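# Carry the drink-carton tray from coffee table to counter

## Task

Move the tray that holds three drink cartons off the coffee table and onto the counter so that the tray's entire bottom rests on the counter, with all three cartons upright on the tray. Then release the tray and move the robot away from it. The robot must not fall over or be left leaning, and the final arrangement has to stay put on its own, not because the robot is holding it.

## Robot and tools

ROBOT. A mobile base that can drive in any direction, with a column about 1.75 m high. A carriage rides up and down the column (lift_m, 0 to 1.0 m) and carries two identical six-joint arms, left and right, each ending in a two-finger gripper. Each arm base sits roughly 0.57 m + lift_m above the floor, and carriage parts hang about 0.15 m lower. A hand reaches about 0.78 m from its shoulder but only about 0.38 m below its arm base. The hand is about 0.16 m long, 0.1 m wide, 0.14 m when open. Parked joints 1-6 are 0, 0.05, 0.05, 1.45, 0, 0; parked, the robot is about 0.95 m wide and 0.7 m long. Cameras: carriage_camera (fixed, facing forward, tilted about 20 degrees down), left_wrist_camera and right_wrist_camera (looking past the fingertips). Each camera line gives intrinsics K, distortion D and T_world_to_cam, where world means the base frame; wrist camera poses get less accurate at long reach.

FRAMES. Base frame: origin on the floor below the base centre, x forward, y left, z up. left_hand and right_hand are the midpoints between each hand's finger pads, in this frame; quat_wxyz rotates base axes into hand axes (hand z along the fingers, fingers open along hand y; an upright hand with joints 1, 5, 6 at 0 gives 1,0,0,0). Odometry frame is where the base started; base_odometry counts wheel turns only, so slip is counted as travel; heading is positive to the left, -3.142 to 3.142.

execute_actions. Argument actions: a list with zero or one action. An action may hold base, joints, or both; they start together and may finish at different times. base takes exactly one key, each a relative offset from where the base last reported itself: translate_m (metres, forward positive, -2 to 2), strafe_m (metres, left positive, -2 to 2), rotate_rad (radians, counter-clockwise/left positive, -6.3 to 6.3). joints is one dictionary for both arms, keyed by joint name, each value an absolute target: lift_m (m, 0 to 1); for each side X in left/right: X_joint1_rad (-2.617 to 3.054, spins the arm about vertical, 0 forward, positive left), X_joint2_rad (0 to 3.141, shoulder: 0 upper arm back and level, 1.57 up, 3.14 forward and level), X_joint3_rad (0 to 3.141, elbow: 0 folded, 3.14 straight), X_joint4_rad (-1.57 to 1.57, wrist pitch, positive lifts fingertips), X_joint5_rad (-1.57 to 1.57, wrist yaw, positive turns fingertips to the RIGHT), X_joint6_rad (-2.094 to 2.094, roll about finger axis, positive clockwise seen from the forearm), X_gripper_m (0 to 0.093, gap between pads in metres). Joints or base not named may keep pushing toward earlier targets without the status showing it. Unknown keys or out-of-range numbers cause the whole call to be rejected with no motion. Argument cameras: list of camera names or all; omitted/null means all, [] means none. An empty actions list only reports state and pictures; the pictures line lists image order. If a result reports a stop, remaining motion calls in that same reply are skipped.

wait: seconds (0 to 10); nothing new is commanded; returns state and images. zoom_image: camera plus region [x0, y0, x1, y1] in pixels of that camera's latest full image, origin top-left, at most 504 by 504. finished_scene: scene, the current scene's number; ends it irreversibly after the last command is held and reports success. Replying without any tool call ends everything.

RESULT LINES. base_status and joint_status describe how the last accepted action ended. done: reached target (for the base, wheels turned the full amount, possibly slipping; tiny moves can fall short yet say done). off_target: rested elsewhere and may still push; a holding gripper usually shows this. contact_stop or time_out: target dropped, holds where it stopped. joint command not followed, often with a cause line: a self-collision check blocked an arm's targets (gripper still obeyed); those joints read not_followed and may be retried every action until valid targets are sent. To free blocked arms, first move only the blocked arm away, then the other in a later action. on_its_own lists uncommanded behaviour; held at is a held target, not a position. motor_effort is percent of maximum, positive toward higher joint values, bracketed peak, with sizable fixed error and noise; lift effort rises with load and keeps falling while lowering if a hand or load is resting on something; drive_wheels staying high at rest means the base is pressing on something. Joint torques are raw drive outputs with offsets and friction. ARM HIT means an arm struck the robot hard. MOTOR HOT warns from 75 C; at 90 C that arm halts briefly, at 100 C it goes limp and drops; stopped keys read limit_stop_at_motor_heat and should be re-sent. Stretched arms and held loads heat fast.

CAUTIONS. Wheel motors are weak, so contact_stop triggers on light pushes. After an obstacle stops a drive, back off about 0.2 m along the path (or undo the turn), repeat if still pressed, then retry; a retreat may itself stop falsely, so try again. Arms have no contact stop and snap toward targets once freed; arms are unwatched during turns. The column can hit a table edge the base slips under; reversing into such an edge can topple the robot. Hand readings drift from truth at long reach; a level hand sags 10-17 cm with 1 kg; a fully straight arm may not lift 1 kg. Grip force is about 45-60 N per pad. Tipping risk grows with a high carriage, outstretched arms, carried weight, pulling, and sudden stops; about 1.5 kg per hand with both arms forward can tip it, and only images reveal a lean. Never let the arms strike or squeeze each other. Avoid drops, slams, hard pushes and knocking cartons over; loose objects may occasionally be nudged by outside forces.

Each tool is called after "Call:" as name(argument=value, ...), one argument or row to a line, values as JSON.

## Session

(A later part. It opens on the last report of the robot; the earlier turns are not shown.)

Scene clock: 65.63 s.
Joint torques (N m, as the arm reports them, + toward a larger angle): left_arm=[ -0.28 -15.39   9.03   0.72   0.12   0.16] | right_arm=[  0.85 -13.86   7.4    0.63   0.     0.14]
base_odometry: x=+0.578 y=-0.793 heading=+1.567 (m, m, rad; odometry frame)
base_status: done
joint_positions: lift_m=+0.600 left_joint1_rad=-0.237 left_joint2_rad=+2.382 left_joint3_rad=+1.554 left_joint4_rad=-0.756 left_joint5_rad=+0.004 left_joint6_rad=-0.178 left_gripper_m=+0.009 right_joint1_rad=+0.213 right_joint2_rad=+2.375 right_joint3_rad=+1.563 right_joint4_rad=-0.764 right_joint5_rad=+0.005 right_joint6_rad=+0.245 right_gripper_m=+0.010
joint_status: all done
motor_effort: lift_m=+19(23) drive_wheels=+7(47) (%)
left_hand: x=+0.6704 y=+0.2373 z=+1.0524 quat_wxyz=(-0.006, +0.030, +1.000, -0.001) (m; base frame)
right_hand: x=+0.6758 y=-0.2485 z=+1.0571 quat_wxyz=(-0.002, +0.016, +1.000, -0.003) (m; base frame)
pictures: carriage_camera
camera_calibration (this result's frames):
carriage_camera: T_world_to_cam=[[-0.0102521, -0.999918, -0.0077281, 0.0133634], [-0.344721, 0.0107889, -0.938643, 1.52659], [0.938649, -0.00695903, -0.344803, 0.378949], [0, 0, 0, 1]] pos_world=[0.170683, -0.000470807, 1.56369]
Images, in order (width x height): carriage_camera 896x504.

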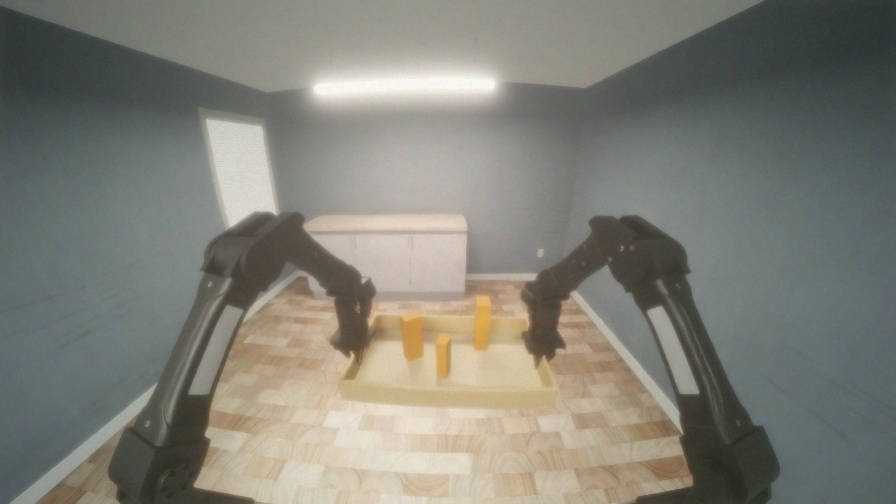

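Call:
execute_actions(
  actions=[
    {"base":{"strafe_m":0.6}},
  ],
  cameras=[],
)

Call:
execute_actions(
  actions=[
    {"base":{"translate_m":1.5}},
  ],
  cameras=["carriage_camera"],
)

Scene clock: 72.13 s.
Joint torques (N m, as the arm reports them, + toward a larger angle): left_arm=[ -0.55 -15.39   8.78   0.79   0.19   0.17] | right_arm=[  0.49 -13.91   7.43   0.63  -0.01   0.15]
base_odometry: x=-0.022 y=-0.790 heading=+1.567 (m, m, rad; odometry frame)
base_status: done
joint_positions: lift_m=+0.600 left_joint1_rad=-0.234 left_joint2_rad=+2.382 left_joint3_rad=+1.554 left_joint4_rad=-0.761 left_joint5_rad=+0.002 left_joint6_rad=-0.178 left_gripper_m=+0.009 right_joint1_rad=+0.217 right_joint2_rad=+2.375 right_joint3_rad=+1.563 right_joint4_rad=-0.766 right_joint5_rad=+0.005 right_joint6_rad=+0.246 right_gripper_m=+0.010
joint_status: not commanded
motor_effort: lift_m=+18(19) drive_wheels=-12(40) (%)
left_hand: x=+0.6694 y=+0.2392 z=+1.0524 quat_wxyz=(-0.009, +0.028, +1.000, +0.001) (m; base frame)
right_hand: x=+0.6749 y=-0.2465 z=+1.0571 quat_wxyz=(-0.003, +0.014, +1.000, -0.003) (m; base frame)
pictures: none
No camera images: the call's "cameras" was empty. Leave "cameras" out to get every camera's image.

Scene clock: 77.57 s.
Joint torques (N m, as the arm reports them, + toward a larger angle): left_arm=[ -0.61 -15.38   8.96   0.77   0.13   0.17] | right_arm=[  0.34 -13.82   7.34   0.65   0.03   0.14]
base_odometry: x=-0.017 y=+0.710 heading=+1.567 (m, m, rad; odometry frame)
base_status: done
joint_positions: lift_m=+0.600 left_joint1_rad=-0.234 left_joint2_rad=+2.382 left_joint3_rad=+1.554 left_joint4_rad=-0.764 left_joint5_rad=+0.003 left_joint6_rad=-0.178 left_gripper_m=+0.009 right_joint1_rad=+0.217 right_joint2_rad=+2.375 right_joint3_rad=+1.563 right_joint4_rad=-0.770 right_joint5_rad=+0.005 right_joint6_rad=+0.247 right_gripper_m=+0.010
joint_status: not commanded
motor_effort: lift_m=+19(19) drive_wheels=-11(40) (%)
left_hand: x=+0.6688 y=+0.2392 z=+1.0524 quat_wxyz=(-0.010, +0.028, +1.000, +0.001) (m; base frame)
right_hand: x=+0.6740 y=-0.2466 z=+1.0571 quat_wxyz=(-0.004, +0.015, +1.000, -0.003) (m; base frame)
pictures: carriage_camera
camera_calibration (this result's frames):
carriage_camera: T_world_to_cam=[[-0.0102521, -0.999918, -0.0077281, 0.0133634], [-0.344721, 0.0107889, -0.938643, 1.52659], [0.938649, -0.00695903, -0.344803, 0.378949], [0, 0, 0, 1]] pos_world=[0.170683, -0.000470807, 1.56369]
Images, in order (width x height): carriage_camera 896x504.

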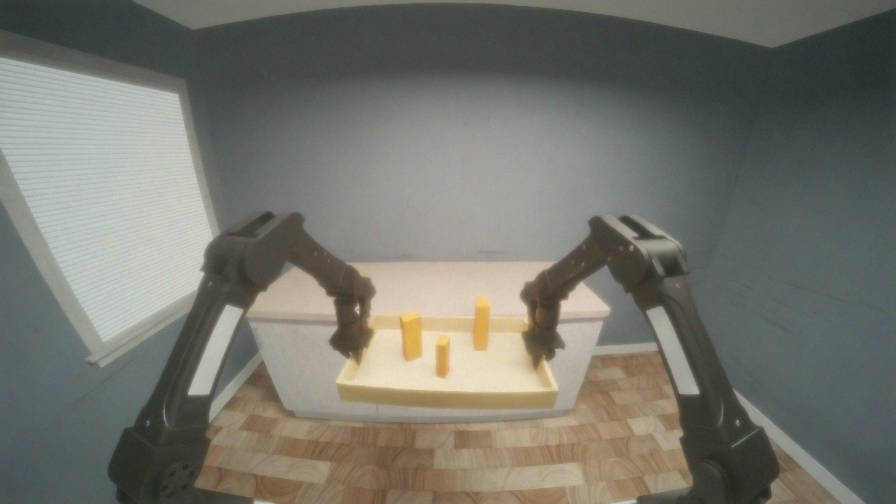

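Call:
execute_actions(
  actions=[
    {"base":{"translate_m":0.62},"joints":{"lift_m":0.65}},
  ],
  cameras=["carriage_camera"],
)

Scene clock: 83.90 s.
Joint torques (N m, as the arm reports them, + toward a larger angle): left_arm=[ -0.52 -14.97   9.09   0.81   0.14   0.17] | right_arm=[  0.39 -13.98   7.53   0.65   0.05   0.13]
base_odometry: x=-0.016 y=+1.330 heading=+1.568 (m, m, rad; odometry frame)
base_status: done
joint_positions: lift_m=+0.650 left_joint1_rad=-0.234 left_joint2_rad=+2.379 left_joint3_rad=+1.554 left_joint4_rad=-0.768 left_joint5_rad=+0.002 left_joint6_rad=-0.178 left_gripper_m=+0.009 right_joint1_rad=+0.217 right_joint2_rad=+2.376 right_joint3_rad=+1.563 right_joint4_rad=-0.771 right_joint5_rad=+0.001 right_joint6_rad=+0.247 right_gripper_m=+0.010
joint_status: all done
motor_effort: lift_m=+18(23) drive_wheels=-8(38) (%)
left_hand: x=+0.6685 y=+0.2395 z=+1.1037 quat_wxyz=(-0.011, +0.028, +1.000, +0.001) (m; base frame)
right_hand: x=+0.6733 y=-0.2461 z=+1.1065 quat_wxyz=(-0.006, +0.015, +1.000, -0.002) (m; base frame)
pictures: carriage_camera
camera_calibration (this result's frames):
carriage_camera: T_world_to_cam=[[-0.0102521, -0.999918, -0.0077281, 0.01375], [-0.344721, 0.0107889, -0.938643, 1.57354], [0.938649, -0.00695903, -0.344803, 0.396198], [0, 0, 0, 1]] pos_world=[0.170683, -0.000470807, 1.61371]
Images, in order (width x height): carriage_camera 896x504.

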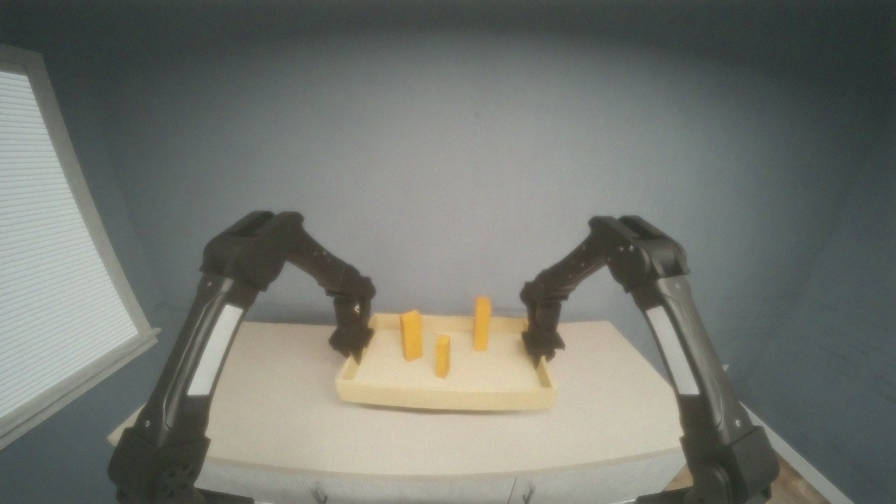

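Same as scene 1's view or a bit further. Advance slightly and lower.

Call:
execute_actions(
  actions=[
    {"base":{"translate_m":0.04}},
  ],
  cameras=[],
)

Call:
execute_actions(
  actions=[
    {"joints":{"lift_m":0.5}},
  ],
  cameras=["carriage_camera"],
)

Scene clock: 87.37 s.
Joint torques (N m, as the arm reports them, + toward a larger angle): left_arm=[ -0.65 -15.15   8.96   0.79   0.13   0.14] | right_arm=[  0.42 -13.95   7.39   0.61   0.05   0.14]
base_odometry: x=-0.016 y=+1.370 heading=+1.569 (m, m, rad; odometry frame)
base_status: done
joint_positions: lift_m=+0.650 left_joint1_rad=-0.234 left_joint2_rad=+2.379 left_joint3_rad=+1.554 left_joint4_rad=-0.768 left_joint5_rad=+0.001 left_joint6_rad=-0.178 left_gripper_m=+0.009 right_joint1_rad=+0.217 right_joint2_rad=+2.376 right_joint3_rad=+1.563 right_joint4_rad=-0.770 right_joint5_rad=+0.001 right_joint6_rad=+0.247 right_gripper_m=+0.010
joint_status: not commanded
motor_effort: lift_m=+18(18) drive_wheels=-7(40) (%)
left_hand: x=+0.6685 y=+0.2395 z=+1.1037 quat_wxyz=(-0.011, +0.028, +1.000, +0.002) (m; base frame)
right_hand: x=+0.6736 y=-0.2460 z=+1.1065 quat_wxyz=(-0.006, +0.015, +1.000, -0.002) (m; base frame)
pictures: none
No camera images: the call's "cameras" was empty. Leave "cameras" out to get every camera's image.

Scene clock: 88.50 s.
Joint torques (N m, as the arm reports them, + toward a larger angle): left_arm=[ -0.65 -15.67   8.79   0.75   0.16   0.13] | right_arm=[  0.47 -14.78   7.43   0.62   0.1    0.16]
base_odometry: x=-0.016 y=+1.370 heading=+1.569 (m, m, rad; odometry frame)
base_status: not commanded
joint_positions: lift_m=+0.500 left_joint1_rad=-0.234 left_joint2_rad=+2.386 left_joint3_rad=+1.554 left_joint4_rad=-0.771 left_joint5_rad=+0.001 left_joint6_rad=-0.178 left_gripper_m=+0.009 right_joint1_rad=+0.217 right_joint2_rad=+2.389 right_joint3_rad=+1.563 right_joint4_rad=-0.768 right_joint5_rad=-0.005 right_joint6_rad=+0.247 right_gripper_m=+0.010
joint_status: all done
motor_effort: lift_m=+18(19) drive_wheels=-6(9) (%)
left_hand: x=+0.6665 y=+0.2400 z=+0.9509 quat_wxyz=(-0.015, +0.028, +0.999, +0.003) (m; base frame)
right_hand: x=+0.6712 y=-0.2455 z=+0.9516 quat_wxyz=(-0.012, +0.015, +1.000, +0.000) (m; base frame)
pictures: carriage_camera
camera_calibration (this result's frames):
carriage_camera: T_world_to_cam=[[-0.0102521, -0.999918, -0.0077281, 0.0125906], [-0.344721, 0.0107889, -0.938643, 1.43272], [0.938649, -0.00695903, -0.344803, 0.344468], [0, 0, 0, 1]] pos_world=[0.170683, -0.000470807, 1.46368]
Images, in order (width x height): carriage_camera 896x504.

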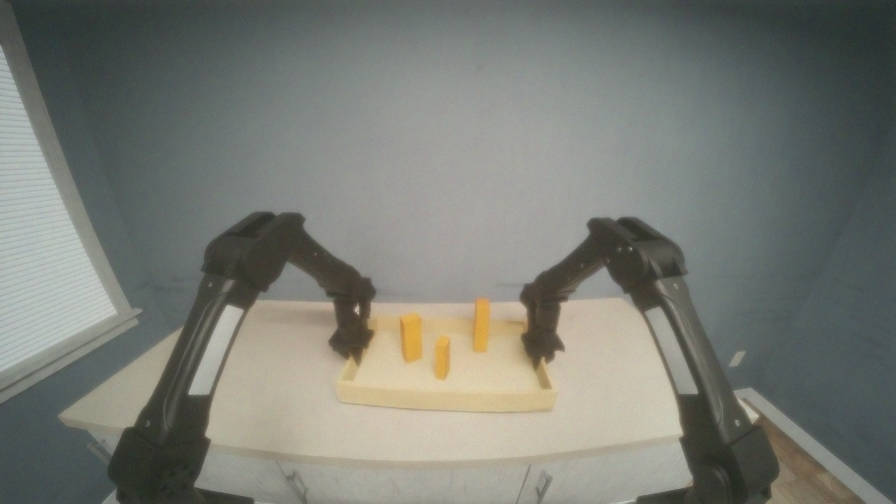

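Call:
execute_actions(
  actions=[
    {"joints":{"lift_m":0.455}},
  ],
  cameras=[],
)

Call:
execute_actions(
  actions=[
    {"joints":{"left_gripper_m":0.09,"right_gripper_m":0.09}},
  ],
  cameras=[],
)

Call:
execute_actions(
  actions=[
    {"joints":{"lift_m":0.65}},
  ],
  cameras=[],
)

Call:
execute_actions(
  actions=[
    {"base":{"translate_m":-0.5}},
  ],
  cameras=["carriage_camera"],
)

Scene clock: 93.03 s.
Joint torques (N m, as the arm reports them, + toward a larger angle): left_arm=[ -0.53 -11.54   8.62   1.3    0.19   0.16] | right_arm=[  0.47 -10.56   7.62   0.98   0.     0.13]
base_odometry: x=-0.016 y=+1.370 heading=+1.569 (m, m, rad; odometry frame)
base_status: not commanded
joint_positions: lift_m=+0.455 left_joint1_rad=-0.234 left_joint2_rad=+2.336 left_joint3_rad=+1.562 left_joint4_rad=-0.804 left_joint5_rad=-0.003 left_joint6_rad=-0.178 left_gripper_m=+0.009 right_joint1_rad=+0.217 right_joint2_rad=+2.326 right_joint3_rad=+1.565 right_joint4_rad=-0.802 right_joint5_rad=+0.004 right_joint6_rad=+0.247 right_gripper_m=+0.010
joint_status: all done
motor_effort: lift_m=+14(16) drive_wheels=+4(9) (%)
left_hand: x=+0.6709 y=+0.2397 z=+0.9281 quat_wxyz=(-0.003, +0.028, +1.000, +0.002) (m; base frame)
right_hand: x=+0.6756 y=-0.2462 z=+0.9324 quat_wxyz=(+0.004, +0.015, +1.000, -0.001) (m; base frame)
pictures: none
No camera images: the call's "cameras" was empty. Leave "cameras" out to get every camera's image.

Scene clock: 93.73 s.
Joint torques (N m, as the arm reports them, + toward a larger angle): left_arm=[ -0.4  -11.54   8.55   0.77   0.18   0.15] | right_arm=[  0.38 -10.45   7.64   0.75  -0.04   0.08]
base_odometry: x=-0.016 y=+1.370 heading=+1.569 (m, m, rad; odometry frame)
base_status: not commanded
joint_positions: lift_m=+0.455 left_joint1_rad=-0.235 left_joint2_rad=+2.336 left_joint3_rad=+1.562 left_joint4_rad=-0.752 left_joint5_rad=-0.002 left_joint6_rad=-0.177 left_gripper_m=+0.090 right_joint1_rad=+0.217 right_joint2_rad=+2.326 right_joint3_rad=+1.565 right_joint4_rad=-0.768 right_joint5_rad=+0.009 right_joint6_rad=+0.252 right_gripper_m=+0.090
joint_status: all done
motor_effort: lift_m=+14(14) drive_wheels=+2(2) (%)
left_hand: x=+0.6834 y=+0.2363 z=+0.9283 quat_wxyz=(+0.023, +0.029, +0.999, -0.004) (m; base frame)
right_hand: x=+0.6843 y=-0.2451 z=+0.9329 quat_wxyz=(+0.022, +0.017, +1.000, +0.000) (m; base frame)
pictures: none
No camera images: the call's "cameras" was empty. Leave "cameras" out to get every camera's image.

Scene clock: 95.03 s.
Joint torques (N m, as the arm reports them, + toward a larger angle): left_arm=[ -0.37 -12.07   8.35   0.7    0.14   0.15] | right_arm=[  0.29 -11.47   7.75   0.59  -0.05   0.08]
base_odometry: x=-0.016 y=+1.370 heading=+1.569 (m, m, rad; odometry frame)
base_status: not commanded
joint_positions: lift_m=+0.650 left_joint1_rad=-0.235 left_joint2_rad=+2.342 left_joint3_rad=+1.562 left_joint4_rad=-0.743 left_joint5_rad=-0.001 left_joint6_rad=-0.177 left_gripper_m=+0.090 right_joint1_rad=+0.217 right_joint2_rad=+2.339 right_joint3_rad=+1.565 right_joint4_rad=-0.749 right_joint5_rad=+0.009 right_joint6_rad=+0.254 right_gripper_m=+0.090
joint_status: all done
motor_effort: lift_m=+17(21) drive_wheels=+1(1) (%)
left_hand: x=+0.6842 y=+0.2360 z=+1.1203 quat_wxyz=(+0.023, +0.029, +0.999, -0.005) (m; base frame)
right_hand: x=+0.6866 y=-0.2446 z=+1.1225 quat_wxyz=(+0.025, +0.018, +1.000, +0.001) (m; base frame)
pictures: none
No camera images: the call's "cameras" was empty. Leave "cameras" out to get every camera's image.

Scene clock: 98.27 s.
Joint torques (N m, as the arm reports them, + toward a larger angle): left_arm=[ -0.45 -12.12   8.62   0.69   0.18   0.15] | right_arm=[  0.47 -11.52   7.72   0.52  -0.03   0.08]
base_odometry: x=-0.017 y=+0.870 heading=+1.569 (m, m, rad; odometry frame)
base_status: done
joint_positions: lift_m=+0.650 left_joint1_rad=-0.236 left_joint2_rad=+2.342 left_joint3_rad=+1.562 left_joint4_rad=-0.742 left_joint5_rad=+0.000 left_joint6_rad=-0.177 left_gripper_m=+0.090 right_joint1_rad=+0.217 right_joint2_rad=+2.339 right_joint3_rad=+1.565 right_joint4_rad=-0.744 right_joint5_rad=+0.009 right_joint6_rad=+0.254 right_gripper_m=+0.090
joint_status: not commanded
motor_effort: lift_m=+17(16) drive_wheels=-5(56) (%)
left_hand: x=+0.6844 y=+0.2352 z=+1.1203 quat_wxyz=(+0.024, +0.030, +0.999, -0.005) (m; base frame)
right_hand: x=+0.6876 y=-0.2444 z=+1.1225 quat_wxyz=(+0.027, +0.018, +0.999, +0.002) (m; base frame)
pictures: carriage_camera
camera_calibration (this result's frames):
carriage_camera: T_world_to_cam=[[-0.0102521, -0.999918, -0.0077281, 0.0137517], [-0.344721, 0.0107889, -0.938643, 1.57375], [0.938649, -0.00695903, -0.344803, 0.396272], [0, 0, 0, 1]] pos_world=[0.170683, -0.000470807, 1.61393]
Images, in order (width x height): carriage_camera 896x504.

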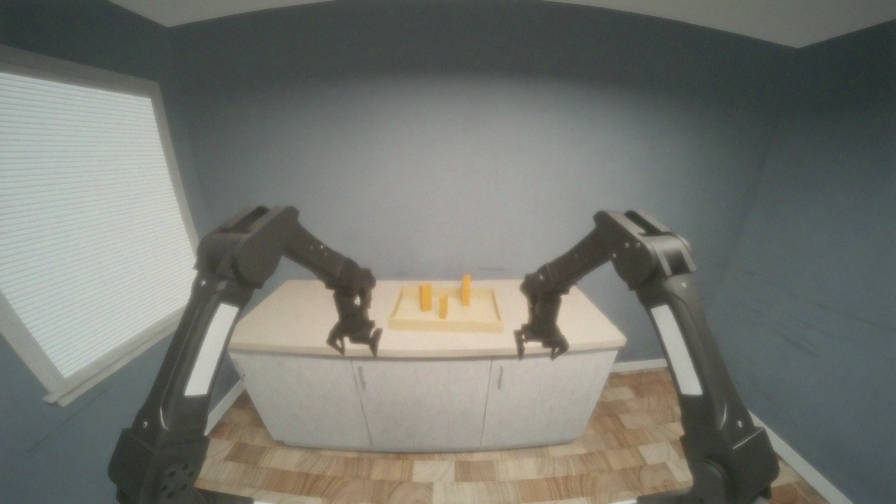

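Call:
finished_scene(
  scene=2,
)

The scene is finished: the task was done.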